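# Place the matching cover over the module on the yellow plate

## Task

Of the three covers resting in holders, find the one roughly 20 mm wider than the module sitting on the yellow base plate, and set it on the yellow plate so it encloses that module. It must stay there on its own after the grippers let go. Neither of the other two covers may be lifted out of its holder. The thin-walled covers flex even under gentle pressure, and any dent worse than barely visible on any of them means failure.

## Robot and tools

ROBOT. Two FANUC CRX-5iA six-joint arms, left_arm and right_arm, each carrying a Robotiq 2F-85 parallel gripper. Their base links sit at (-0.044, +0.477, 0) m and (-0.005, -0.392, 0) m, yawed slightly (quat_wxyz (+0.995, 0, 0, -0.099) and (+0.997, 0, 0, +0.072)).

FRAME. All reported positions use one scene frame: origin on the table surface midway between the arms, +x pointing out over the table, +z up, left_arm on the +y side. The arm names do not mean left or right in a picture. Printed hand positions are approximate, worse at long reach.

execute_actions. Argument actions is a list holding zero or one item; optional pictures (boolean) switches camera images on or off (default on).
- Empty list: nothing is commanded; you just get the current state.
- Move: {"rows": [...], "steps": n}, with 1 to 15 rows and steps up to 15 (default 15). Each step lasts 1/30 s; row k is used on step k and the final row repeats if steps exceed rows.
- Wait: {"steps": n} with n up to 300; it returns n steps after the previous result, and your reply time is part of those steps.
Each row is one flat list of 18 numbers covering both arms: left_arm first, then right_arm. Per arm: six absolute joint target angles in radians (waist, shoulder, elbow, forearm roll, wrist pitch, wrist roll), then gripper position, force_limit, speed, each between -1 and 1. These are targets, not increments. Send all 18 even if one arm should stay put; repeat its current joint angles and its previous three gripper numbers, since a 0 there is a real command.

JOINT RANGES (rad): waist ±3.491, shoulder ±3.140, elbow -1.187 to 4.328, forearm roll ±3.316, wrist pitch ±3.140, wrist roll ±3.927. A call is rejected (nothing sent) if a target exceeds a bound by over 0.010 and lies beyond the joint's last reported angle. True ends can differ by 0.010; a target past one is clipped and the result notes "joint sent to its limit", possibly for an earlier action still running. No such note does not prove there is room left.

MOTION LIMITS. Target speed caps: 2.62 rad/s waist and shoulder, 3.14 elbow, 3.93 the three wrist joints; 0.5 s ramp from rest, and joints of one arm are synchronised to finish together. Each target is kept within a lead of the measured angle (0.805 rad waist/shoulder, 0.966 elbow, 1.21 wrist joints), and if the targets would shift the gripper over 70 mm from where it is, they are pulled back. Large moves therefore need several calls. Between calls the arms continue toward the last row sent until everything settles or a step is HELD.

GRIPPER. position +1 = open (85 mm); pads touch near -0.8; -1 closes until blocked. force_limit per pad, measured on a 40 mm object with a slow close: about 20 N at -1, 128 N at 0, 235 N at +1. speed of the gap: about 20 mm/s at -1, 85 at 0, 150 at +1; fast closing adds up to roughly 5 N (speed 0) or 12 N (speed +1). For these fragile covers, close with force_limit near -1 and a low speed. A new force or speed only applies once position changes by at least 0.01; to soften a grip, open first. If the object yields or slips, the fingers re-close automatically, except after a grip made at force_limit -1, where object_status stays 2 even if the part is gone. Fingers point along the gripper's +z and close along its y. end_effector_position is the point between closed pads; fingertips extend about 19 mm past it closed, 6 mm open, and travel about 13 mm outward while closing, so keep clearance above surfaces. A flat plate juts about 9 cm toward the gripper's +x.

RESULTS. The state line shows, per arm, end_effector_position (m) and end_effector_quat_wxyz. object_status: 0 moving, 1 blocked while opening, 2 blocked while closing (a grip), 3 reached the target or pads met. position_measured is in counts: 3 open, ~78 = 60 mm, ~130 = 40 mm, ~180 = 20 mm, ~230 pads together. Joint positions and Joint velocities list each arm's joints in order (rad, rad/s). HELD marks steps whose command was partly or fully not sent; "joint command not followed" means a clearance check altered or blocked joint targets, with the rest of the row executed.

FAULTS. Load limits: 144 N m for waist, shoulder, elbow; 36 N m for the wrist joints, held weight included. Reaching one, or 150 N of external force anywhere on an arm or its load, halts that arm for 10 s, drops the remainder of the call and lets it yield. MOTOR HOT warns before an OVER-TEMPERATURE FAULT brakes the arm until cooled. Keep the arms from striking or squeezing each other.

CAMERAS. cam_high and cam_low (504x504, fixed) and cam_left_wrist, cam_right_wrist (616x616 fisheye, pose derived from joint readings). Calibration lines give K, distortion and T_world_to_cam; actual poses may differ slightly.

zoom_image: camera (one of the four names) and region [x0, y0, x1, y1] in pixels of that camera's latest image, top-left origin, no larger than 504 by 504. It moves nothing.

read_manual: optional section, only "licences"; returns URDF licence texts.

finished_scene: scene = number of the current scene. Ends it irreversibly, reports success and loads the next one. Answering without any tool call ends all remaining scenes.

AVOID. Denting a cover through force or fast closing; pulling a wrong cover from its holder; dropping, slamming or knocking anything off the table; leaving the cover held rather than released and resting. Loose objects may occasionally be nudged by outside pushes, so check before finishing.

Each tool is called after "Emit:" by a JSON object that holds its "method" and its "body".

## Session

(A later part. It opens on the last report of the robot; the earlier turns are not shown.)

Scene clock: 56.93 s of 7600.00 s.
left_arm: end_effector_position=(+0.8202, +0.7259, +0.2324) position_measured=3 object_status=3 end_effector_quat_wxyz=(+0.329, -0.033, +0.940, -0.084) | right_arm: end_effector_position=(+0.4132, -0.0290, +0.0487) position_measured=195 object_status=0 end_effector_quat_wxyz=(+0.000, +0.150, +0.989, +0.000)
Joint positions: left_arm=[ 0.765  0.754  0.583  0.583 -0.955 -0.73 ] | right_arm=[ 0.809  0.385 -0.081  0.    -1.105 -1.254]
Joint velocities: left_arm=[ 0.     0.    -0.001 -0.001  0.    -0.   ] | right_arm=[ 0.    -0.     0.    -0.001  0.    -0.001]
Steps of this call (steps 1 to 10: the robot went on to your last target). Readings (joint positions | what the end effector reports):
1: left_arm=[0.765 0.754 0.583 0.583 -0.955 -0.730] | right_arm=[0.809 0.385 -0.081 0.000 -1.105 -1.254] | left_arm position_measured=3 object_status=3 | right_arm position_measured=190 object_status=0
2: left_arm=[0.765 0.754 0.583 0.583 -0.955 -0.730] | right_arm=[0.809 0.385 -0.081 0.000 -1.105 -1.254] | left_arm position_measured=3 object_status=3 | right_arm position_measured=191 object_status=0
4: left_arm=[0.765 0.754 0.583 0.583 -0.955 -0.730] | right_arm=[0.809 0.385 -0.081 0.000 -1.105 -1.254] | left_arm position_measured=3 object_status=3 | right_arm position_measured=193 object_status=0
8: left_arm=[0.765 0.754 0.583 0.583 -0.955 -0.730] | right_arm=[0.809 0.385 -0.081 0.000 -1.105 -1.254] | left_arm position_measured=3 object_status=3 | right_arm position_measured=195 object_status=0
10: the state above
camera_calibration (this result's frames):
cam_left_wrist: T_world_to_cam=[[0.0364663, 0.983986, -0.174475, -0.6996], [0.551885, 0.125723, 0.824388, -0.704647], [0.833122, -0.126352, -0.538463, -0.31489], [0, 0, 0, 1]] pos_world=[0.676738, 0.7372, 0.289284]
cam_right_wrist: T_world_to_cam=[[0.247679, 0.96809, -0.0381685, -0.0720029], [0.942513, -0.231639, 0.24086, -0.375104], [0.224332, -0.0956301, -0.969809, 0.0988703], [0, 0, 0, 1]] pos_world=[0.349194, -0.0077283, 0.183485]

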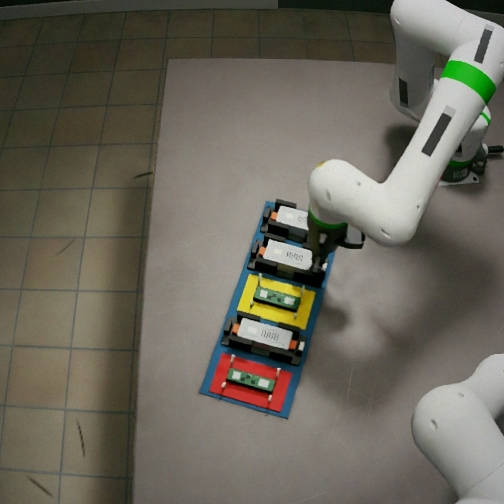

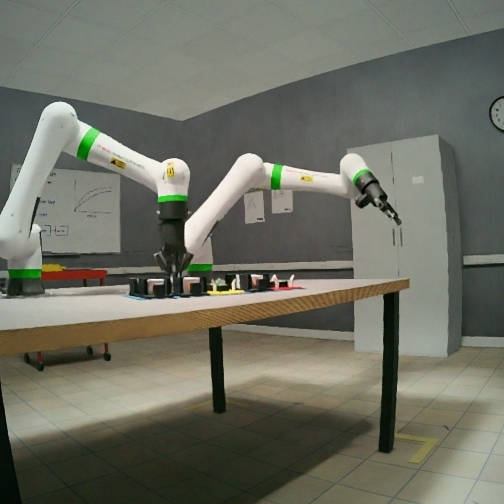

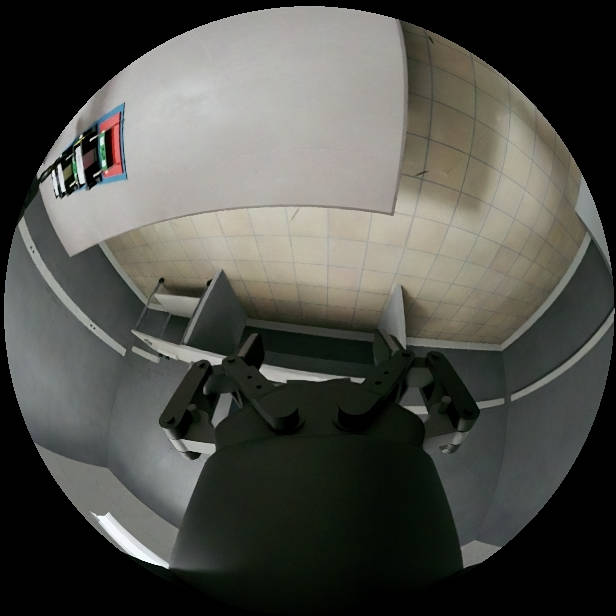

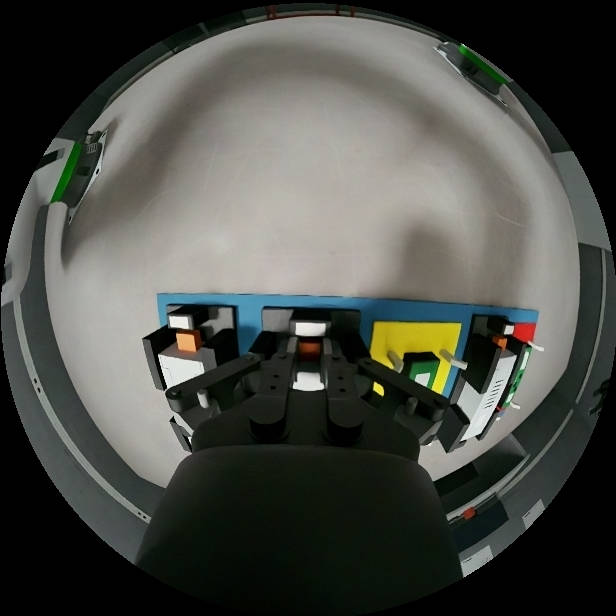

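Emit:
{"method": "execute_actions", "body": {"actions": [{"rows":[[0.765,0.754,0.583,0.583,-0.955,-0.73,1,0,0,0.8094,0.3849,-0.0807,0,-1.1048,-1.2537,-1,0.3,-1]],"steps":12}], "pictures": false}}

Emit:
{"method": "execute_actions", "body": {"actions": [{"rows":[[0.765,0.754,0.583,0.583,-0.955,-0.73,1,0,0,0.8094,0.382,-0.077,0,-1.1115,-1.2537,-1,0.3,-1],[0.765,0.754,0.583,0.583,-0.955,-0.73,1,0,0,0.8094,0.382,-0.077,0,-1.1115,-1.2537,-1,0.3,-1],[0.765,0.754,0.583,0.583,-0.955,-0.73,1,0,0,0.8094,0.379,-0.0732,0,-1.1183,-1.2537,-1,0.3,-1],[0.765,0.754,0.583,0.583,-0.955,-0.73,1,0,0,0.8094,0.379,-0.0732,0,-1.1183,-1.2537,-1,0.3,-1],[0.765,0.754,0.583,0.583,-0.955,-0.73,1,0,0,0.8094,0.376,-0.0695,0,-1.125,-1.2537,-1,0.3,-1],[0.765,0.754,0.583,0.583,-0.955,-0.73,1,0,0,0.8094,0.376,-0.0695,0,-1.125,-1.2537,-1,0.3,-1],[0.765,0.754,0.583,0.583,-0.955,-0.73,1,0,0,0.8094,0.372,-0.0645,0,-1.134,-1.2537,-1,0.3,-1],[0.765,0.754,0.583,0.583,-0.955,-0.73,1,0,0,0.8094,0.372,-0.0645,0,-1.134,-1.2537,-1,0.3,-1],[0.765,0.754,0.583,0.583,-0.955,-0.73,1,0,0,0.8094,0.366,-0.057,0,-1.1475,-1.2537,-1,0.3,-1]]}]}}

Scene clock: 59.07 s of 7600.00 s.
left_arm: end_effector_position=(+0.8202, +0.7259, +0.2324) position_measured=3 object_status=3 end_effector_quat_wxyz=(+0.329, -0.033, +0.940, -0.084) | right_arm: end_effector_position=(+0.4132, -0.0289, +0.0488) position_measured=199 object_status=2 end_effector_quat_wxyz=(+0.000, +0.150, +0.989, +0.000)
Joint positions: left_arm=[ 0.765  0.754  0.583  0.583 -0.955 -0.73 ] | right_arm=[ 0.809  0.385 -0.081 -0.    -1.105 -1.254]
Joint velocities: left_arm=[-0.    -0.     0.    -0.001 -0.     0.   ] | right_arm=[ 0.     0.    -0.    -0.001 -0.    -0.001]
Steps of this call (steps 1 to 15: the robot went on to your last target; steps 16 to 52: nothing new was sent; steps 53 to 64: all 12 steps of this action). Readings (joint positions | what the end effector reports):
53: left_arm=[0.765 0.754 0.583 0.583 -0.955 -0.730] | right_arm=[0.809 0.385 -0.081 -0.000 -1.105 -1.254] | left_arm position_measured=3 object_status=3 | right_arm position_measured=195 object_status=0
54: left_arm=[0.765 0.754 0.583 0.583 -0.955 -0.730] | right_arm=[0.809 0.385 -0.081 -0.000 -1.105 -1.254] | left_arm position_measured=3 object_status=3 | right_arm position_measured=195 object_status=0
56: left_arm=[0.765 0.754 0.583 0.583 -0.955 -0.730] | right_arm=[0.809 0.385 -0.081 -0.000 -1.105 -1.254] | left_arm position_measured=3 object_status=3 | right_arm position_measured=197 object_status=0
60: left_arm=[0.765 0.754 0.583 0.583 -0.955 -0.730] | right_arm=[0.809 0.385 -0.081 -0.000 -1.105 -1.254] | left_arm position_measured=3 object_status=3 | right_arm position_measured=199 object_status=0
64: the state above

Scene clock: 69.23 s of 7600.00 s.
left_arm: end_effector_position=(+0.8202, +0.7259, +0.2324) position_measured=3 object_status=3 end_effector_quat_wxyz=(+0.329, -0.033, +0.940, -0.084) | right_arm: end_effector_position=(+0.4148, -0.0290, +0.0511) position_measured=201 object_status=2 end_effector_quat_wxyz=(+0.001, +0.150, +0.989, -0.000)
Joint positions: left_arm=[ 0.765  0.754  0.583  0.583 -0.955 -0.73 ] | right_arm=[ 0.808  0.384 -0.076  0.002 -1.11  -1.254]
Joint velocities: left_arm=[ 0.     0.     0.    -0.     0.001  0.   ] | right_arm=[-0.    -0.    -0.     0.    -0.     0.001]
FORCE FAULT: contact force on the right arm reached its limit, and that arm stopped for 10 seconds. The contact can be on any part of that arm, not only on its tool. That arm's remaining commands of this call were not run. That arm holds still and accepts commands again. Move the arm away from the contact; if what it grips holds it there, let go first. Pushing or pulling that hard again can fault the arm again.
The stop of the right arm began at step 5 of this call (marked STOPPED below). From that step on that arm followed nothing that you had sent. 11 of its steps, steps kept back included, did not run and will not run. Nothing is kept back now, and the robot has no last target.
Steps of this call (steps 1 to 15: all 15 steps of this action; steps 16 to 305: the stop continued). Readings (joint positions | what the end effector reports):
1: left_arm=[0.765 0.754 0.583 0.583 -0.955 -0.730] | right_arm=[0.809 0.385 -0.080 -0.000 -1.105 -1.254] | left_arm position_measured=3 object_status=3 | right_arm position_measured=199 object_status=2
2: left_arm=[0.765 0.754 0.583 0.583 -0.955 -0.730] | right_arm=[0.809 0.384 -0.079 -0.000 -1.108 -1.254] | left_arm position_measured=3 object_status=3 | right_arm position_measured=199 object_status=2
4: left_arm=[0.765 0.754 0.583 0.583 -0.955 -0.730] | right_arm=[0.809 0.382 -0.076 0.000 -1.113 -1.254] | left_arm position_measured=3 object_status=3 | right_arm position_measured=200 object_status=2
5: left_arm=[0.765 0.754 0.583 0.583 -0.955 -0.730] | right_arm=[0.809 0.383 -0.076 0.002 -1.111 -1.254] | left_arm position_measured=3 object_status=3 | right_arm position_measured=201 object_status=2 STOPPED (the right arm)
8: left_arm=[0.765 0.754 0.583 0.583 -0.955 -0.730] | right_arm=[0.808 0.384 -0.076 0.002 -1.110 -1.254] | left_arm position_measured=3 object_status=3 | right_arm position_measured=201 object_status=2
305: the state above
camera_calibration (this result's frames):
cam_left_wrist: T_world_to_cam=[[0.0364663, 0.983986, -0.174475, -0.6996], [0.551885, 0.125723, 0.824388, -0.704647], [0.833122, -0.126353, -0.538463, -0.31489], [0, 0, 0, 1]] pos_world=[0.676738, 0.7372, 0.289284]
cam_right_wrist: T_world_to_cam=[[0.24777, 0.968051, -0.0385642, -0.0723348], [0.942014, -0.231425, 0.243005, -0.377092], [0.226316, -0.0965372, -0.969258, 0.099938], [0, 0, 0, 1]] pos_world=[0.350531, -0.0075971, 0.185711]

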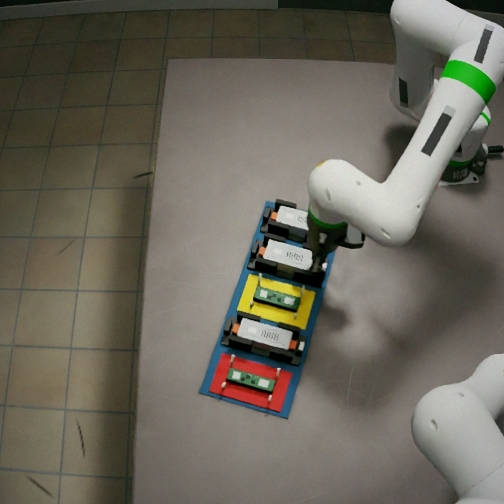

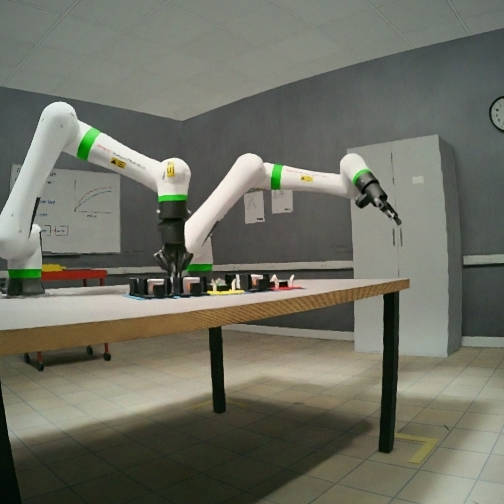

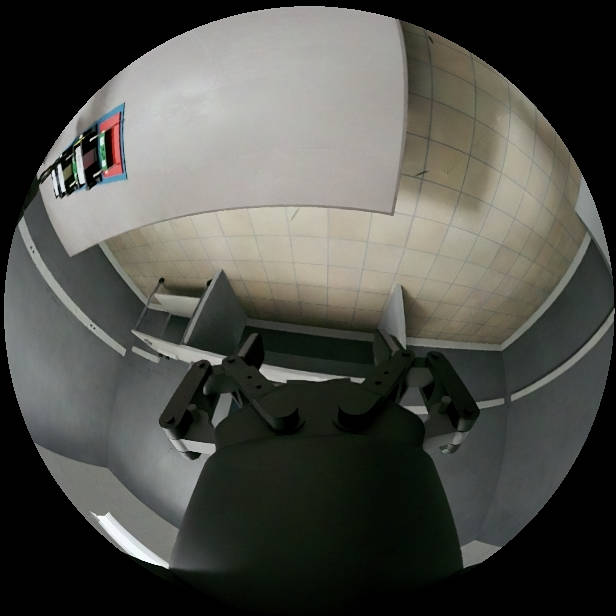

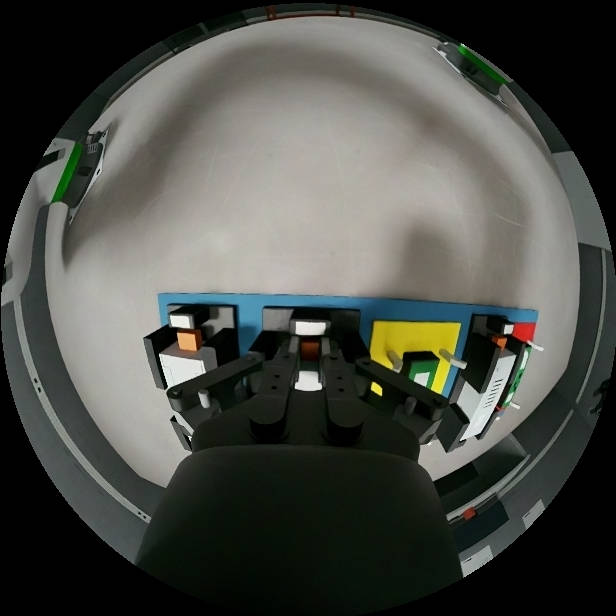

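Emit:
{"method": "execute_actions", "body": {"actions": [{"rows":[[0.765,0.754,0.583,0.583,-0.955,-0.73,1,0,0,0.8094,0.384,-0.0795,0,-1.107,-1.2537,-0.3,0,0.5]],"steps":10}], "pictures": false}}

Emit:
{"method": "execute_actions", "body": {"actions": [{"rows":[[0.765,0.754,0.583,0.583,-0.955,-0.73,1,0,0,0.8094,0.386,-0.082,0,-1.1025,-1.2537,-0.3,0,0.5],[0.765,0.754,0.583,0.583,-0.955,-0.73,1,0,0,0.8094,0.387,-0.0833,0,-1.1002,-1.2537,-0.3,0,0.5],[0.765,0.754,0.583,0.583,-0.955,-0.73,1,0,0,0.8094,0.388,-0.0845,0,-1.098,-1.2537,-0.3,0,0.5],[0.765,0.754,0.583,0.583,-0.955,-0.73,1,0,0,0.8094,0.389,-0.0858,0,-1.0957,-1.2537,-0.3,0,0.5],[0.765,0.754,0.583,0.583,-0.955,-0.73,1,0,0,0.8094,0.39,-0.087,0,-1.0935,-1.2537,-0.3,0,0.5],[0.765,0.754,0.583,0.583,-0.955,-0.73,1,0,0,0.8094,0.391,-0.0883,0,-1.0912,-1.2537,-0.3,0,0.5],[0.765,0.754,0.583,0.583,-0.955,-0.73,1,0,0,0.8094,0.392,-0.0895,0,-1.089,-1.2537,-0.3,0,0.5],[0.765,0.754,0.583,0.583,-0.955,-0.73,1,0,0,0.8094,0.393,-0.0908,0,-1.0867,-1.2537,-0.3,0,0.5],[0.765,0.754,0.583,0.583,-0.955,-0.73,1,0,0,0.8094,0.394,-0.092,0,-1.0845,-1.2537,-0.3,0,0.5],[0.765,0.754,0.583,0.583,-0.955,-0.73,1,0,0,0.8094,0.395,-0.0933,0,-1.0822,-1.2537,-0.3,0,0.5],[0.765,0.754,0.583,0.583,-0.955,-0.73,1,0,0,0.8094,0.396,-0.0945,0,-1.08,-1.2537,-0.3,0,0.5],[0.765,0.754,0.583,0.583,-0.955,-0.73,1,0,0,0.8094,0.397,-0.0958,0,-1.0777,-1.2537,-0.3,0,0.5]]}]}}

Emit:
{"method": "zoom_image", "body": {"camera": "cam_right_wrist", "region": [250,300,370,410]}}

Emit:
{"method": "zoom_image", "body": {"camera": "cam_low", "region": [135,265,215,305]}}

Scene clock: 71.93 s of 7600.00 s.
left_arm: end_effector_position=(+0.8202, +0.7259, +0.2324) position_measured=3 object_status=3 end_effector_quat_wxyz=(+0.329, -0.033, +0.940, -0.084) | right_arm: end_effector_position=(+0.4134, -0.0290, +0.0500) position_measured=168 object_status=0 end_effector_quat_wxyz=(+0.000, +0.150, +0.989, +0.000)
Joint positions: left_arm=[ 0.765  0.754  0.583  0.583 -0.955 -0.73 ] | right_arm=[ 0.809  0.384 -0.079  0.    -1.107 -1.254]
Joint velocities: left_arm=[ 0.     0.    -0.002  0.     0.     0.   ] | right_arm=[ 0.002 -0.    -0.    -0.002  0.     0.001]
Steps of this call (steps 1 to 71: nothing new was sent; steps 72 to 81: all 10 steps of this action). Readings (joint positions | what the end effector reports):
72: left_arm=[0.765 0.754 0.583 0.583 -0.955 -0.730] | right_arm=[0.808 0.384 -0.076 0.002 -1.109 -1.254] | left_arm position_measured=3 object_status=3 | right_arm position_measured=201 object_status=0
73: left_arm=[0.765 0.754 0.583 0.583 -0.955 -0.730] | right_arm=[0.808 0.384 -0.078 0.002 -1.108 -1.254] | left_arm position_measured=3 object_status=3 | right_arm position_measured=200 object_status=0
75: left_arm=[0.765 0.754 0.583 0.583 -0.955 -0.730] | right_arm=[0.809 0.384 -0.079 0.001 -1.107 -1.254] | left_arm position_measured=3 object_status=3 | right_arm position_measured=185 object_status=0
79: left_arm=[0.765 0.754 0.583 0.583 -0.955 -0.730] | right_arm=[0.809 0.384 -0.079 0.000 -1.107 -1.254] | left_arm position_measured=3 object_status=3 | right_arm position_measured=169 object_status=0
81: the state above

Scene clock: 72.43 s of 7600.00 s.
left_arm: end_effector_position=(+0.8202, +0.7259, +0.2324) position_measured=3 object_status=3 end_effector_quat_wxyz=(+0.329, -0.033, +0.940, -0.084) | right_arm: end_effector_position=(+0.4128, -0.0297, +0.0367) position_measured=167 object_status=3 end_effector_quat_wxyz=(+0.000, +0.150, +0.989, +0.000)
Joint positions: left_arm=[ 0.765  0.754  0.583  0.583 -0.955 -0.73 ] | right_arm=[ 0.809  0.397 -0.096  0.    -1.078 -1.254]
Joint velocities: left_arm=[ 0.     0.001  0.001 -0.001 -0.001  0.   ] | right_arm=[ 0.     0.004 -0.005  0.     0.009  0.001]
Steps of this call (steps 1 to 15: all 15 steps of this action). Readings (joint positions | what the end effector reports):
1: left_arm=[0.765 0.754 0.583 0.583 -0.955 -0.730] | right_arm=[0.809 0.384 -0.080 0.000 -1.107 -1.254] | left_arm position_measured=3 object_status=3 | right_arm position_measured=168 object_status=0
2: left_arm=[0.765 0.754 0.583 0.583 -0.955 -0.730] | right_arm=[0.809 0.384 -0.081 0.000 -1.105 -1.254] | left_arm position_measured=3 object_status=3 | right_arm position_measured=168 object_status=0
4: left_arm=[0.765 0.754 0.583 0.583 -0.955 -0.730] | right_arm=[0.809 0.387 -0.083 0.000 -1.100 -1.254] | left_arm position_measured=3 object_status=3 | right_arm position_measured=167 object_status=0
8: left_arm=[0.765 0.754 0.583 0.583 -0.955 -0.730] | right_arm=[0.809 0.391 -0.089 0.000 -1.091 -1.254] | left_arm position_measured=3 object_status=3 | right_arm position_measured=167 object_status=0
15: the state above
camera_calibration (this result's frames):
cam_left_wrist: T_world_to_cam=[[0.0364664, 0.983986, -0.174475, -0.6996], [0.551885, 0.125723, 0.824389, -0.704647], [0.833122, -0.126352, -0.538463, -0.31489], [0, 0, 0, 1]] pos_world=[0.676738, 0.7372, 0.289284]
cam_right_wrist: T_world_to_cam=[[0.247708, 0.968084, -0.0381292, -0.0717272], [0.94248, -0.231666, 0.24096, -0.371986], [0.224436, -0.0956236, -0.969786, 0.0872162], [0, 0, 0, 1]] pos_world=[0.348782, -0.00839841, 0.17148]

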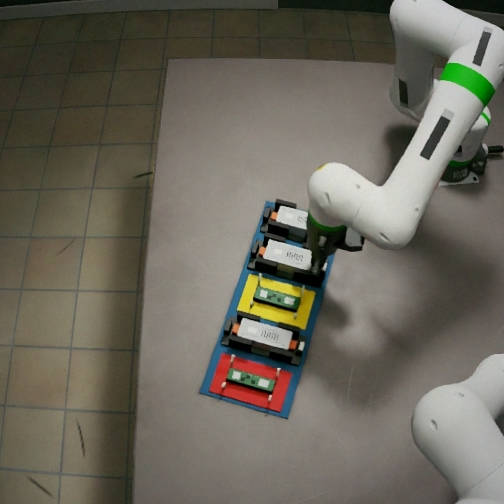

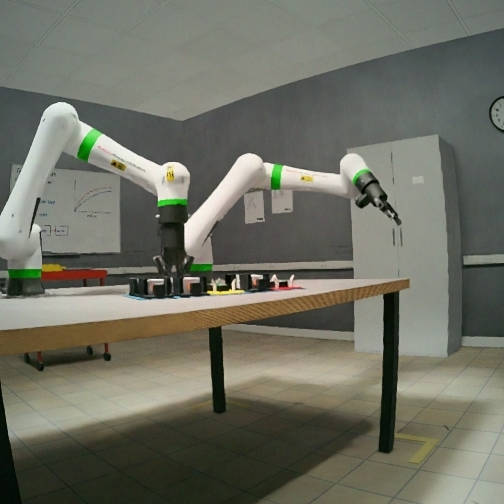

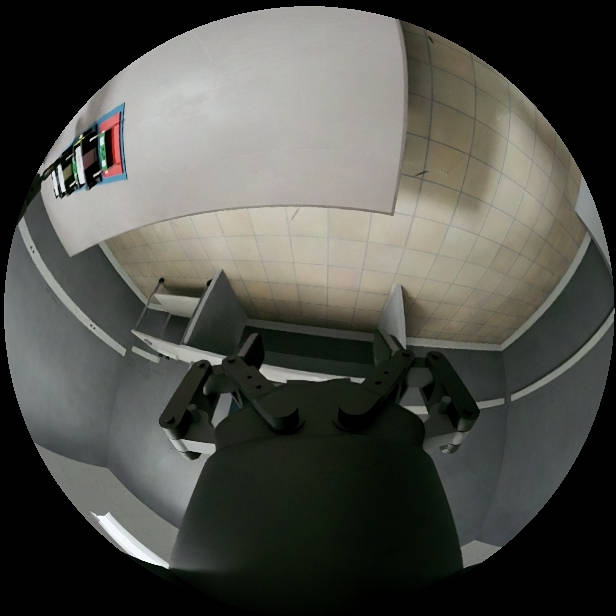

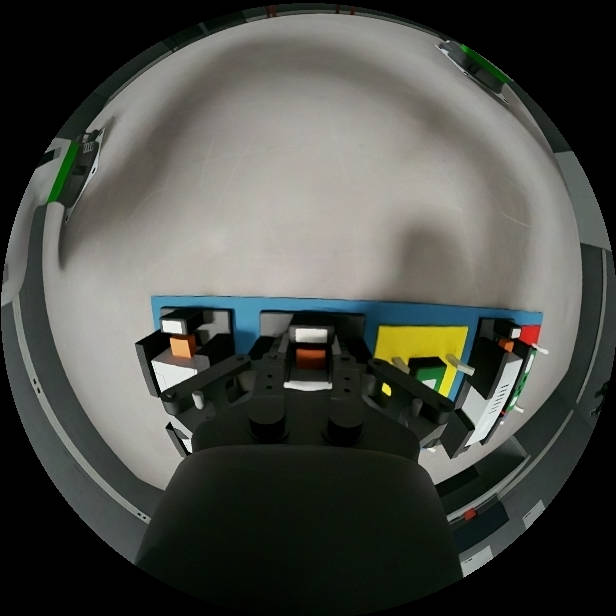

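Region (250, 300, 370, 410) of cam_right_wrist's 616x616 image, scaled by 4.200, with more detail than that image has; it fills the top 462 rows of this view, and the rest is white.

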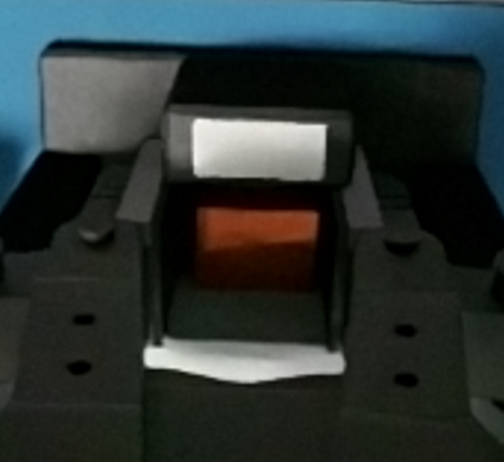

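Region (135, 265, 215, 305) of cam_low's 504x504 image, scaled by 6.300, with more detail than that image has.

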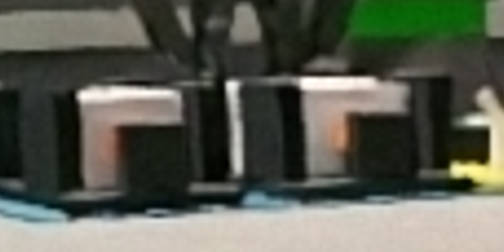

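Emit:
{"method": "execute_actions", "body": {"actions": [{"rows":[[0.765,0.754,0.583,0.583,-0.955,-0.73,1,0,0,0.8094,0.393,-0.0908,0,-1.0867,-1.2537,-0.3,0,0.5],[0.765,0.754,0.583,0.583,-0.955,-0.73,1,0,0,0.8094,0.393,-0.0908,0,-1.0867,-1.2537,-1,-0.8,0]]}], "pictures": false}}

Emit:
{"method": "execute_actions", "body": {"actions": [{"rows":[[0.765,0.754,0.583,0.583,-0.955,-0.73,1,0,0,0.8094,0.3922,-0.0898,0,-1.0885,-1.2537,-1,-0.8,0],[0.765,0.754,0.583,0.583,-0.955,-0.73,1,0,0,0.8094,0.3914,-0.0888,0,-1.0903,-1.2537,-1,-0.8,0],[0.765,0.754,0.583,0.583,-0.955,-0.73,1,0,0,0.8094,0.3906,-0.0878,0,-1.0921,-1.2537,-1,-0.8,0],[0.765,0.754,0.583,0.583,-0.955,-0.73,1,0,0,0.8094,0.3898,-0.0868,0,-1.0939,-1.2537,-1,-0.8,0],[0.765,0.754,0.583,0.583,-0.955,-0.73,1,0,0,0.8094,0.389,-0.0858,0,-1.0957,-1.2537,-1,-0.8,0],[0.765,0.754,0.583,0.583,-0.955,-0.73,1,0,0,0.8094,0.3882,-0.0848,0,-1.0975,-1.2537,-1,-0.8,0],[0.765,0.754,0.583,0.583,-0.955,-0.73,1,0,0,0.8094,0.3874,-0.0838,0,-1.0993,-1.2537,-1,-0.8,0],[0.765,0.754,0.583,0.583,-0.955,-0.73,1,0,0,0.8094,0.3866,-0.0828,0,-1.1011,-1.2537,-1,-0.8,0]]}]}}

Emit:
{"method": "zoom_image", "body": {"camera": "cam_right_wrist", "region": [250,300,370,410]}}

Scene clock: 75.47 s of 7600.00 s.
left_arm: end_effector_position=(+0.8202, +0.7259, +0.2324) position_measured=3 object_status=3 end_effector_quat_wxyz=(+0.329, -0.033, +0.940, -0.084) | right_arm: end_effector_position=(+0.4128, -0.0294, +0.0404) position_measured=185 object_status=2 end_effector_quat_wxyz=(-0.000, +0.150, +0.989, +0.000)
Joint positions: left_arm=[ 0.765  0.754  0.583  0.583 -0.955 -0.73 ] | right_arm=[ 0.809  0.393 -0.091 -0.    -1.087 -1.254]
Joint velocities: left_arm=[-0.     0.    -0.    -0.     0.001  0.   ] | right_arm=[-0.    -0.001  0.     0.001 -0.    -0.001]
Steps of this call (steps 1 to 15: the robot went on to your last target; steps 16 to 76: nothing new was sent; steps 77 to 91: all 15 steps of this action). Readings (joint positions | what the end effector reports):
77: left_arm=[0.765 0.754 0.583 0.583 -0.955 -0.730] | right_arm=[0.809 0.397 -0.096 -0.000 -1.078 -1.254] | left_arm position_measured=3 object_status=3 | right_arm position_measured=167 object_status=3
78: left_arm=[0.765 0.754 0.583 0.583 -0.955 -0.730] | right_arm=[0.809 0.396 -0.094 -0.000 -1.081 -1.254] | left_arm position_measured=3 object_status=3 | right_arm position_measured=167 object_status=0
80: left_arm=[0.765 0.754 0.583 0.583 -0.955 -0.730] | right_arm=[0.809 0.394 -0.092 -0.000 -1.086 -1.254] | left_arm position_measured=3 object_status=3 | right_arm position_measured=173 object_status=0
84: left_arm=[0.765 0.754 0.583 0.583 -0.955 -0.730] | right_arm=[0.809 0.394 -0.091 -0.000 -1.086 -1.254] | left_arm position_measured=3 object_status=3 | right_arm position_measured=185 object_status=0
91: the state above

Scene clock: 85.60 s of 7600.00 s.
left_arm: end_effector_position=(+0.8202, +0.7259, +0.2324) position_measured=3 object_status=3 end_effector_quat_wxyz=(+0.329, -0.033, +0.940, -0.084) | right_arm: end_effector_position=(+0.4147, -0.0290, +0.0411) position_measured=185 object_status=2 end_effector_quat_wxyz=(+0.002, +0.150, +0.989, +0.001)
Joint positions: left_arm=[ 0.765  0.754  0.583  0.583 -0.955 -0.73 ] | right_arm=[ 0.809  0.394 -0.09   0.003 -1.084 -1.254]
Joint velocities: left_arm=[ 0.001  0.001  0.    -0.    -0.     0.   ] | right_arm=[0.    0.    0.    0.    0.    0.001]
FORCE FAULT: contact force on the right arm reached its limit, and that arm stopped for 10 seconds. The contact can be on any part of that arm, not only on its tool. That arm's remaining commands of this call were not run. That arm holds still and accepts commands again. Move the arm away from the contact; if what it grips holds it there, let go first. Pushing or pulling that hard again can fault the arm again.
The stop of the right arm began at step 4 of this call (marked STOPPED below). From that step on that arm followed nothing that you had sent. 12 of its steps, steps kept back included, did not run and will not run. Nothing is kept back now, and the robot has no last target.
Steps of this call (steps 1 to 15: all 15 steps of this action; steps 16 to 304: the stop continued). Readings (joint positions | what the end effector reports):
1: left_arm=[0.765 0.754 0.583 0.583 -0.955 -0.730] | right_arm=[0.809 0.393 -0.091 -0.000 -1.087 -1.254] | left_arm position_measured=3 object_status=3 | right_arm position_measured=185 object_status=2
2: left_arm=[0.765 0.754 0.583 0.583 -0.955 -0.730] | right_arm=[0.809 0.393 -0.090 -0.000 -1.088 -1.254] | left_arm position_measured=3 object_status=3 | right_arm position_measured=185 object_status=2
4: left_arm=[0.765 0.754 0.583 0.583 -0.955 -0.730] | right_arm=[0.809 0.393 -0.090 0.003 -1.085 -1.254] | left_arm position_measured=3 object_status=3 | right_arm position_measured=185 object_status=2 STOPPED (the right arm)
8: left_arm=[0.765 0.754 0.583 0.583 -0.955 -0.730] | right_arm=[0.809 0.394 -0.090 0.003 -1.084 -1.254] | left_arm position_measured=3 object_status=3 | right_arm position_measured=185 object_status=2
304: the state above
camera_calibration (this result's frames):
cam_left_wrist: T_world_to_cam=[[0.0364661, 0.983986, -0.174475, -0.6996], [0.551885, 0.125723, 0.824388, -0.704647], [0.833122, -0.126352, -0.538463, -0.31489], [0, 0, 0, 1]] pos_world=[0.676738, 0.7372, 0.289284]
cam_right_wrist: T_world_to_cam=[[0.247228, 0.968275, -0.0363674, -0.0725296], [0.9417, -0.231264, 0.244372, -0.374554], [0.228209, -0.0946628, -0.968999, 0.0894603], [0, 0, 0, 1]] pos_world=[0.350234, -0.00792397, 0.17558]

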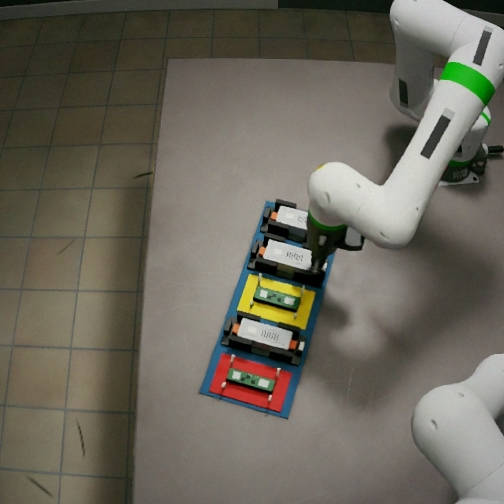

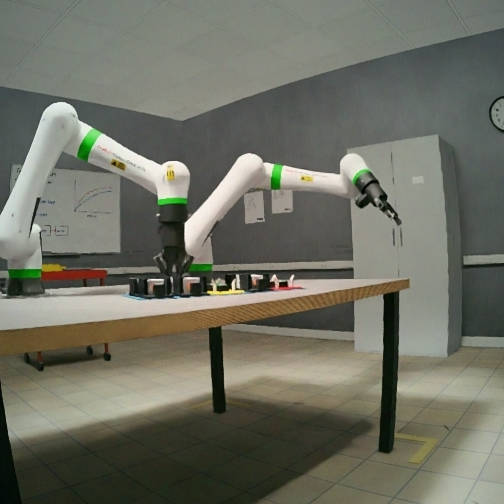

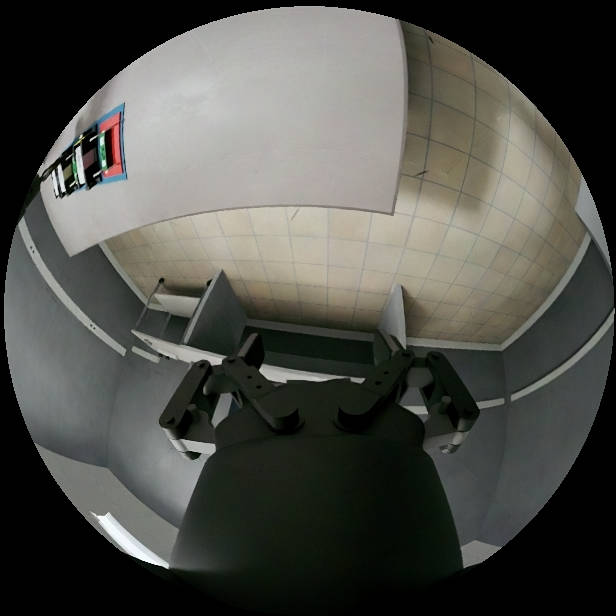

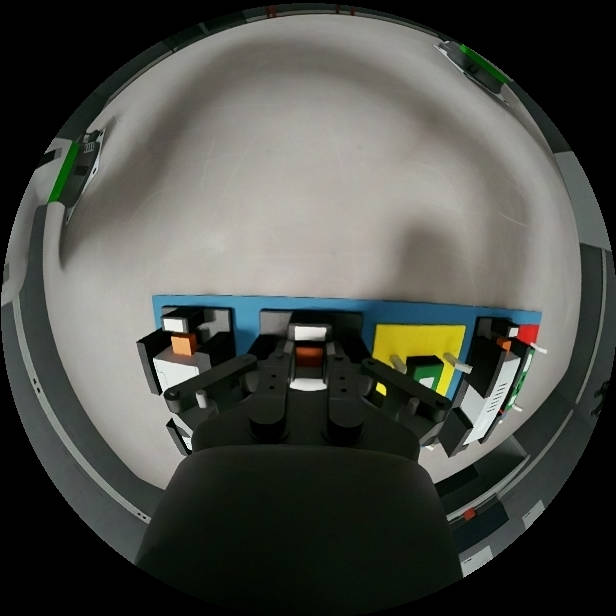

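Region (250, 300, 370, 410) of cam_right_wrist's 616x616 image, scaled by 4.200, with more detail than that image has; it fills the top 462 rows of this view, and the rest is white.

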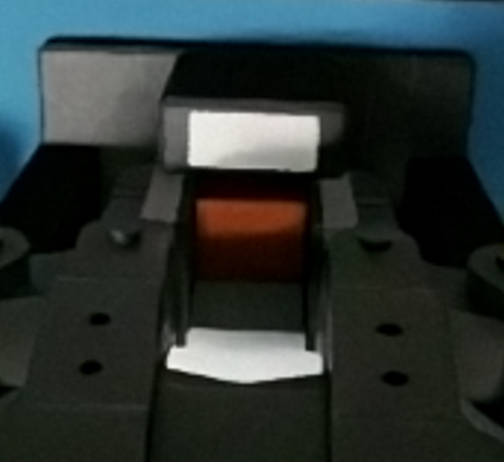

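Emit:
{"method": "execute_actions", "body": {"actions": [{"rows":[[0.765,0.754,0.583,0.583,-0.955,-0.73,1,0,0,0.8094,0.3935,-0.0914,0,-1.0856,-1.2537,-0.3,0,0.5],[0.765,0.754,0.583,0.583,-0.955,-0.73,1,0,0,0.8094,0.3935,-0.0914,0,-1.0856,-1.2537,-0.3,0,0.5],[0.765,0.754,0.583,0.583,-0.955,-0.73,1,0,0,0.8094,0.3935,-0.0914,0,-1.0856,-1.2537,-0.3,0,0.5],[0.765,0.754,0.583,0.583,-0.955,-0.73,1,0,0,0.8094,0.3935,-0.0914,0,-1.0856,-1.2537,-0.3,0,0.5],[0.765,0.754,0.583,0.583,-0.955,-0.73,1,0,0,0.8094,0.3945,-0.0927,0,-1.0833,-1.2537,-0.3,0,0.5],[0.765,0.754,0.583,0.583,-0.955,-0.73,1,0,0,0.8094,0.3955,-0.094,0,-1.081,-1.2537,-0.3,0,0.5],[0.765,0.754,0.583,0.583,-0.955,-0.73,1,0,0,0.8094,0.3965,-0.0952,0,-1.0788,-1.2537,-0.3,0,0.5],[0.765,0.754,0.583,0.583,-0.955,-0.73,1,0,0,0.8094,0.3975,-0.0965,0,-1.0765,-1.2537,-0.3,0,0.5],[0.765,0.754,0.583,0.583,-0.955,-0.73,1,0,0,0.8094,0.3985,-0.0977,0,-1.0743,-1.2537,-0.3,0,0.5],[0.765,0.754,0.583,0.583,-0.955,-0.73,1,0,0,0.8094,0.3995,-0.099,0,-1.072,-1.2537,-0.3,0,0.5],[0.765,0.754,0.583,0.583,-0.955,-0.73,1,0,0,0.8094,0.4005,-0.1002,0,-1.0698,-1.2537,-0.3,0,0.5],[0.765,0.754,0.583,0.583,-0.955,-0.73,1,0,0,0.8094,0.4015,-0.1015,0,-1.0675,-1.2537,-0.3,0,0.5]]}]}}

Emit:
{"method": "zoom_image", "body": {"camera": "cam_right_wrist", "region": [250,300,370,410]}}

Scene clock: 98.03 s of 7600.00 s.
left_arm: end_effector_position=(+0.8202, +0.7259, +0.2324) position_measured=3 object_status=3 end_effector_quat_wxyz=(+0.329, -0.033, +0.940, -0.084) | right_arm: end_effector_position=(+0.4146, -0.0293, +0.0358) position_measured=167 object_status=3 end_effector_quat_wxyz=(+0.003, +0.149, +0.989, +0.002)
Joint positions: left_arm=[ 0.765  0.754  0.583  0.583 -0.955 -0.73 ] | right_arm=[ 0.809  0.397 -0.099  0.005 -1.069 -1.254]
Joint velocities: left_arm=[ 0.001  0.     0.    -0.001 -0.     0.   ] | right_arm=[-0.001 -0.     0.    -0.001 -0.    -0.001]
FORCE FAULT: contact force on the right arm reached its limit, and that arm stopped for 10 seconds. The contact can be on any part of that arm, not only on its tool. That arm's remaining commands of this call were not run. That arm holds still and accepts commands again. Move the arm away from the contact; if what it grips holds it there, let go first. Pushing or pulling that hard again can fault the arm again.
The stop of the right arm began at step 73 of this call (marked STOPPED below). From that step on that arm followed nothing that you had sent. 1 of its steps, steps kept back included, did not run and will not run. Nothing is kept back now, and the robot has no last target.
Steps of this call (steps 1 to 58: nothing new was sent; steps 59 to 73: all 15 steps of this action; steps 74 to 373: the stop continued). Readings (joint positions | what the end effector reports):
59: left_arm=[0.765 0.754 0.583 0.583 -0.955 -0.730] | right_arm=[0.809 0.394 -0.090 0.003 -1.084 -1.254] | left_arm position_measured=3 object_status=3 | right_arm position_measured=185 object_status=0
60: left_arm=[0.765 0.754 0.583 0.583 -0.955 -0.730] | right_arm=[0.809 0.393 -0.090 0.002 -1.085 -1.254] | left_arm position_measured=3 object_status=3 | right_arm position_measured=183 object_status=0
62: left_arm=[0.765 0.754 0.583 0.583 -0.955 -0.730] | right_arm=[0.809 0.393 -0.091 0.001 -1.085 -1.254] | left_arm position_measured=3 object_status=3 | right_arm position_measured=173 object_status=0
66: left_arm=[0.765 0.754 0.583 0.583 -0.955 -0.730] | right_arm=[0.809 0.395 -0.094 0.001 -1.080 -1.254] | left_arm position_measured=3 object_status=3 | right_arm position_measured=168 object_status=0
73: left_arm=[0.765 0.754 0.583 0.583 -0.955 -0.730] | right_arm=[0.809 0.398 -0.099 0.004 -1.069 -1.254] | left_arm position_measured=3 object_status=3 | right_arm position_measured=167 object_status=3 STOPPED (the right arm)
373: the state above
camera_calibration (this result's frames):
cam_left_wrist: T_world_to_cam=[[0.036466, 0.983986, -0.174475, -0.6996], [0.551885, 0.125723, 0.824389, -0.704647], [0.833123, -0.126352, -0.538463, -0.31489], [0, 0, 0, 1]] pos_world=[0.676738, 0.7372, 0.289284]
cam_right_wrist: T_world_to_cam=[[0.245581, 0.968751, -0.0348009, -0.0717909], [0.941456, -0.2298, 0.246683, -0.373156], [0.230977, -0.0933441, -0.968471, 0.0831863], [0, 0, 0, 1]] pos_world=[0.349726, -0.00843858, 0.170116]

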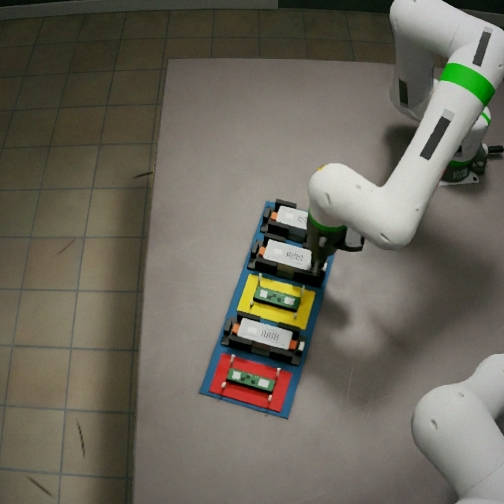

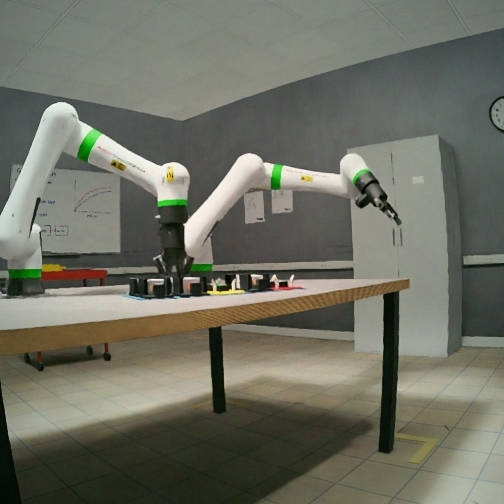

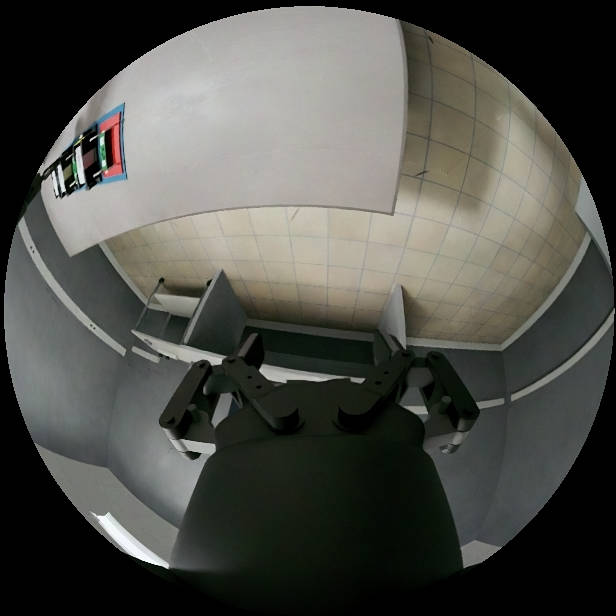

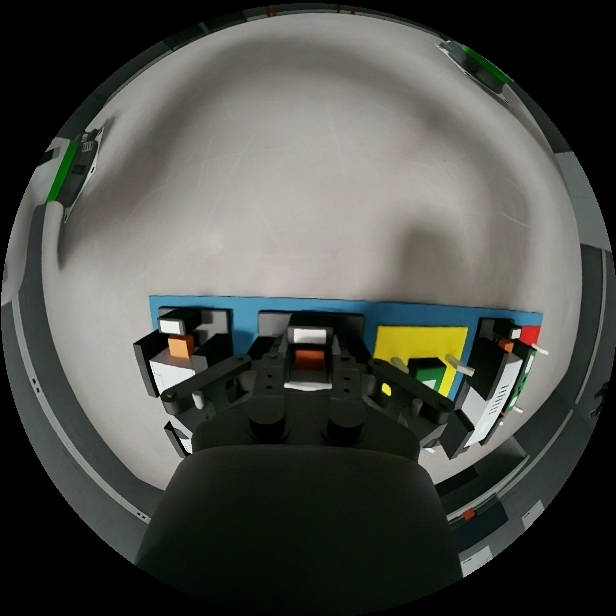

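Region (250, 300, 370, 410) of cam_right_wrist's 616x616 image, scaled by 4.200, with more detail than that image has; it fills the top 462 rows of this view, and the rest is white.

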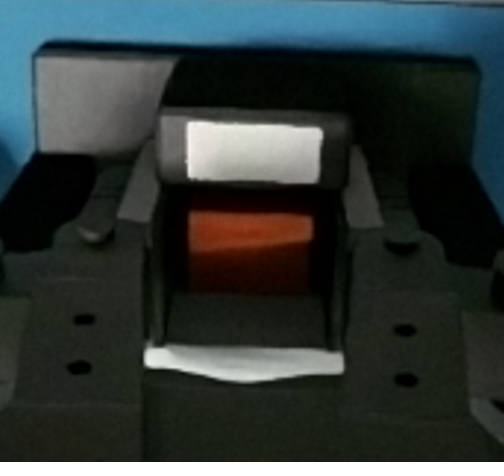

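Emit:
{"method": "execute_actions", "body": {"actions": [{"rows":[[0.765,0.754,0.583,0.583,-0.955,-0.73,1,0,0,0.81,0.39,-0.087,0,-1.0935,-1.2543,-0.3,0,0.5],[0.765,0.754,0.583,0.583,-0.955,-0.73,1,0,0,0.81,0.39,-0.087,0,-1.0935,-1.2543,-0.3,0,0.5],[0.765,0.754,0.583,0.583,-0.955,-0.73,1,0,0,0.81,0.39,-0.087,0,-1.0935,-1.2543,-0.3,0,0.5],[0.765,0.754,0.583,0.583,-0.955,-0.73,1,0,0,0.81,0.39,-0.087,0,-1.0935,-1.2543,-0.3,0,0.5],[0.765,0.754,0.583,0.583,-0.955,-0.73,1,0,0,0.81,0.39,-0.087,0,-1.0935,-1.2543,-1,-1,0]]}], "pictures": false}}

Emit:
{"method": "execute_actions", "body": {"actions": [{"rows":[[0.765,0.754,0.583,0.583,-0.955,-0.73,1,0,0,0.81,0.3895,-0.0864,0,-1.0946,-1.2543,-1,-1,0],[0.765,0.754,0.583,0.583,-0.955,-0.73,1,0,0,0.81,0.389,-0.0858,0,-1.0957,-1.2543,-1,-1,0],[0.765,0.754,0.583,0.583,-0.955,-0.73,1,0,0,0.81,0.3885,-0.0852,0,-1.0968,-1.2543,-1,-1,0],[0.765,0.754,0.583,0.583,-0.955,-0.73,1,0,0,0.81,0.388,-0.0845,0,-1.098,-1.2543,-1,-1,0],[0.765,0.754,0.583,0.583,-0.955,-0.73,1,0,0,0.81,0.3875,-0.0839,0,-1.0991,-1.2543,-1,-1,0],[0.765,0.754,0.583,0.583,-0.955,-0.73,1,0,0,0.81,0.387,-0.0833,0,-1.1002,-1.2543,-1,-1,0],[0.765,0.754,0.583,0.583,-0.955,-0.73,1,0,0,0.81,0.3865,-0.0826,0,-1.1014,-1.2543,-1,-1,0],[0.765,0.754,0.583,0.583,-0.955,-0.73,1,0,0,0.81,0.386,-0.082,0,-1.1025,-1.2543,-1,-1,0],[0.765,0.754,0.583,0.583,-0.955,-0.73,1,0,0,0.81,0.385,-0.0808,0,-1.1048,-1.2543,-1,-1,0],[0.765,0.754,0.583,0.583,-0.955,-0.73,1,0,0,0.81,0.384,-0.0795,0,-1.107,-1.2543,-1,-1,0]]}]}}

Emit:
{"method": "zoom_image", "body": {"camera": "cam_right_wrist", "region": [250,300,370,410]}}

Scene clock: 102.03 s of 7600.00 s.
left_arm: end_effector_position=(+0.8202, +0.7259, +0.2324) position_measured=3 object_status=3 end_effector_quat_wxyz=(+0.329, -0.033, +0.940, -0.084) | right_arm: end_effector_position=(+0.4129, -0.0290, +0.0436) position_measured=182 object_status=2 end_effector_quat_wxyz=(+0.000, +0.150, +0.989, +0.000)
Joint positions: left_arm=[ 0.765  0.754  0.583  0.583 -0.955 -0.73 ] | right_arm=[ 0.81   0.39  -0.087  0.    -1.093 -1.254]
Joint velocities: left_arm=[ 0.    -0.    -0.001 -0.001  0.     0.   ] | right_arm=[ 0.002 -0.     0.    -0.    -0.001 -0.   ]
Steps of this call (steps 1 to 90: nothing new was sent; then 0.50 s passed at rest; steps 91 to 105: all 15 steps of this action). Readings (joint positions | what the end effector reports):
91: left_arm=[0.765 0.754 0.583 0.583 -0.955 -0.730] | right_arm=[0.809 0.397 -0.099 0.005 -1.070 -1.254] | left_arm position_measured=3 object_status=3 | right_arm position_measured=167 object_status=3
92: left_arm=[0.765 0.754 0.583 0.583 -0.955 -0.730] | right_arm=[0.809 0.396 -0.096 0.004 -1.076 -1.254] | left_arm position_measured=3 object_status=3 | right_arm position_measured=167 object_status=3
94: left_arm=[0.765 0.754 0.583 0.583 -0.955 -0.730] | right_arm=[0.809 0.392 -0.088 0.002 -1.090 -1.254] | left_arm position_measured=3 object_status=3 | right_arm position_measured=167 object_status=3
98: left_arm=[0.765 0.754 0.583 0.583 -0.955 -0.730] | right_arm=[0.809 0.390 -0.087 0.001 -1.093 -1.254] | left_arm position_measured=3 object_status=3 | right_arm position_measured=179 object_status=0
105: the state above

Scene clock: 102.53 s of 7600.00 s.
left_arm: end_effector_position=(+0.8202, +0.7259, +0.2324) position_measured=3 object_status=3 end_effector_quat_wxyz=(+0.329, -0.033, +0.940, -0.084) | right_arm: end_effector_position=(+0.4129, -0.0287, +0.0497) position_measured=183 object_status=2 end_effector_quat_wxyz=(+0.000, +0.150, +0.989, +0.000)
Joint positions: left_arm=[ 0.765  0.754  0.583  0.583 -0.955 -0.73 ] | right_arm=[ 0.81   0.384 -0.08  -0.    -1.107 -1.254]
Joint velocities: left_arm=[-0.     0.001  0.002 -0.001  0.    -0.   ] | right_arm=[-0.    -0.     0.001 -0.     0.    -0.   ]
Steps of this call (steps 1 to 15: all 15 steps of this action). Readings (joint positions | what the end effector reports):
1: left_arm=[0.765 0.754 0.583 0.583 -0.955 -0.730] | right_arm=[0.810 0.390 -0.087 0.000 -1.094 -1.254] | left_arm position_measured=3 object_status=3 | right_arm position_measured=182 object_status=2
2: left_arm=[0.765 0.754 0.583 0.583 -0.955 -0.730] | right_arm=[0.810 0.390 -0.087 0.000 -1.094 -1.254] | left_arm position_measured=3 object_status=3 | right_arm position_measured=182 object_status=2
4: left_arm=[0.765 0.754 0.583 0.583 -0.955 -0.730] | right_arm=[0.810 0.389 -0.086 0.000 -1.096 -1.254] | left_arm position_measured=3 object_status=3 | right_arm position_measured=182 object_status=2
8: left_arm=[0.765 0.754 0.583 0.583 -0.955 -0.730] | right_arm=[0.810 0.387 -0.083 0.000 -1.101 -1.254] | left_arm position_measured=3 object_status=3 | right_arm position_measured=183 object_status=2
15: the state above
camera_calibration (this result's frames):
cam_left_wrist: T_world_to_cam=[[0.0364663, 0.983986, -0.174475, -0.6996], [0.551885, 0.125723, 0.824389, -0.704647], [0.833122, -0.126352, -0.538463, -0.31489], [0, 0, 0, 1]] pos_world=[0.676738, 0.7372, 0.289284]
cam_right_wrist: T_world_to_cam=[[0.247689, 0.968083, -0.038288, -0.0721646], [0.942533, -0.231628, 0.24079, -0.375065], [0.224236, -0.0957288, -0.969822, 0.099876], [0, 0, 0, 1]] pos_world=[0.348989, -0.00745333, 0.184411]

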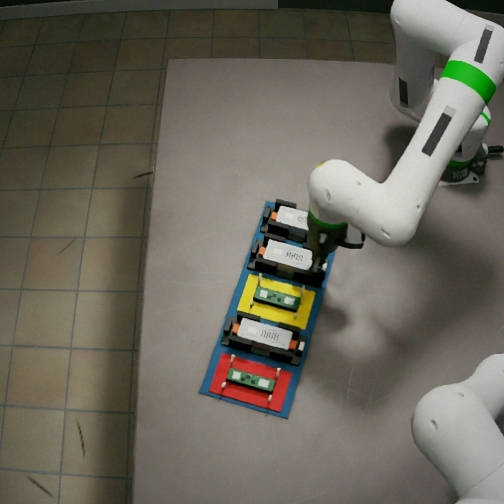

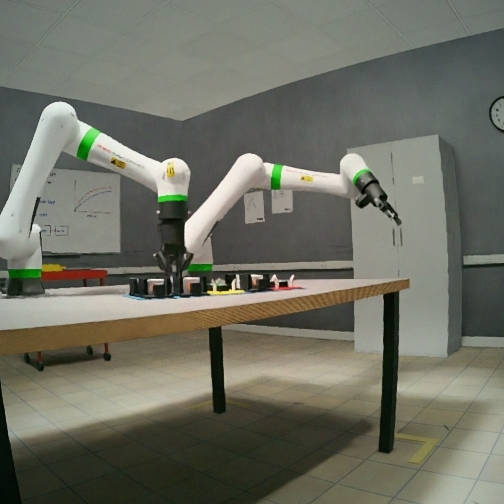

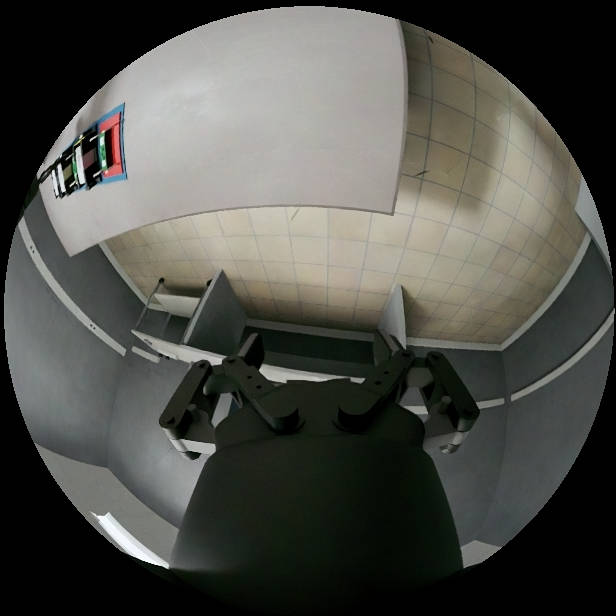

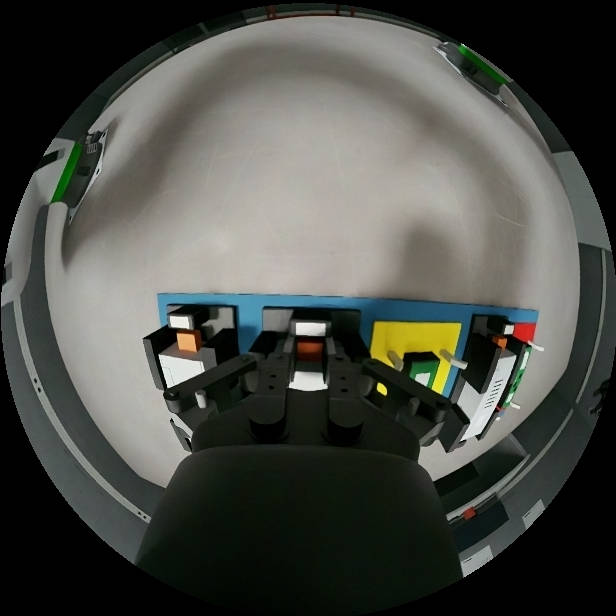

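Region (250, 300, 370, 410) of cam_right_wrist's 616x616 image, scaled by 4.200, with more detail than that image has; it fills the top 462 rows of this view, and the rest is white.

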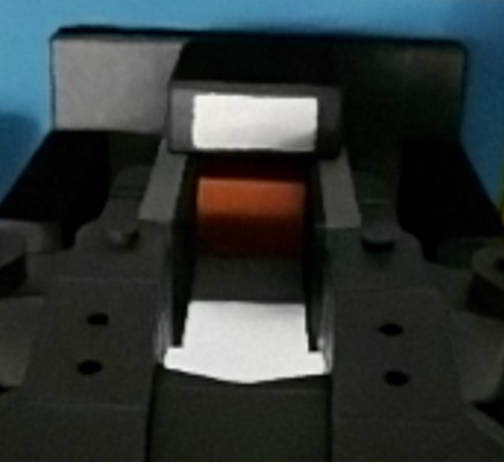

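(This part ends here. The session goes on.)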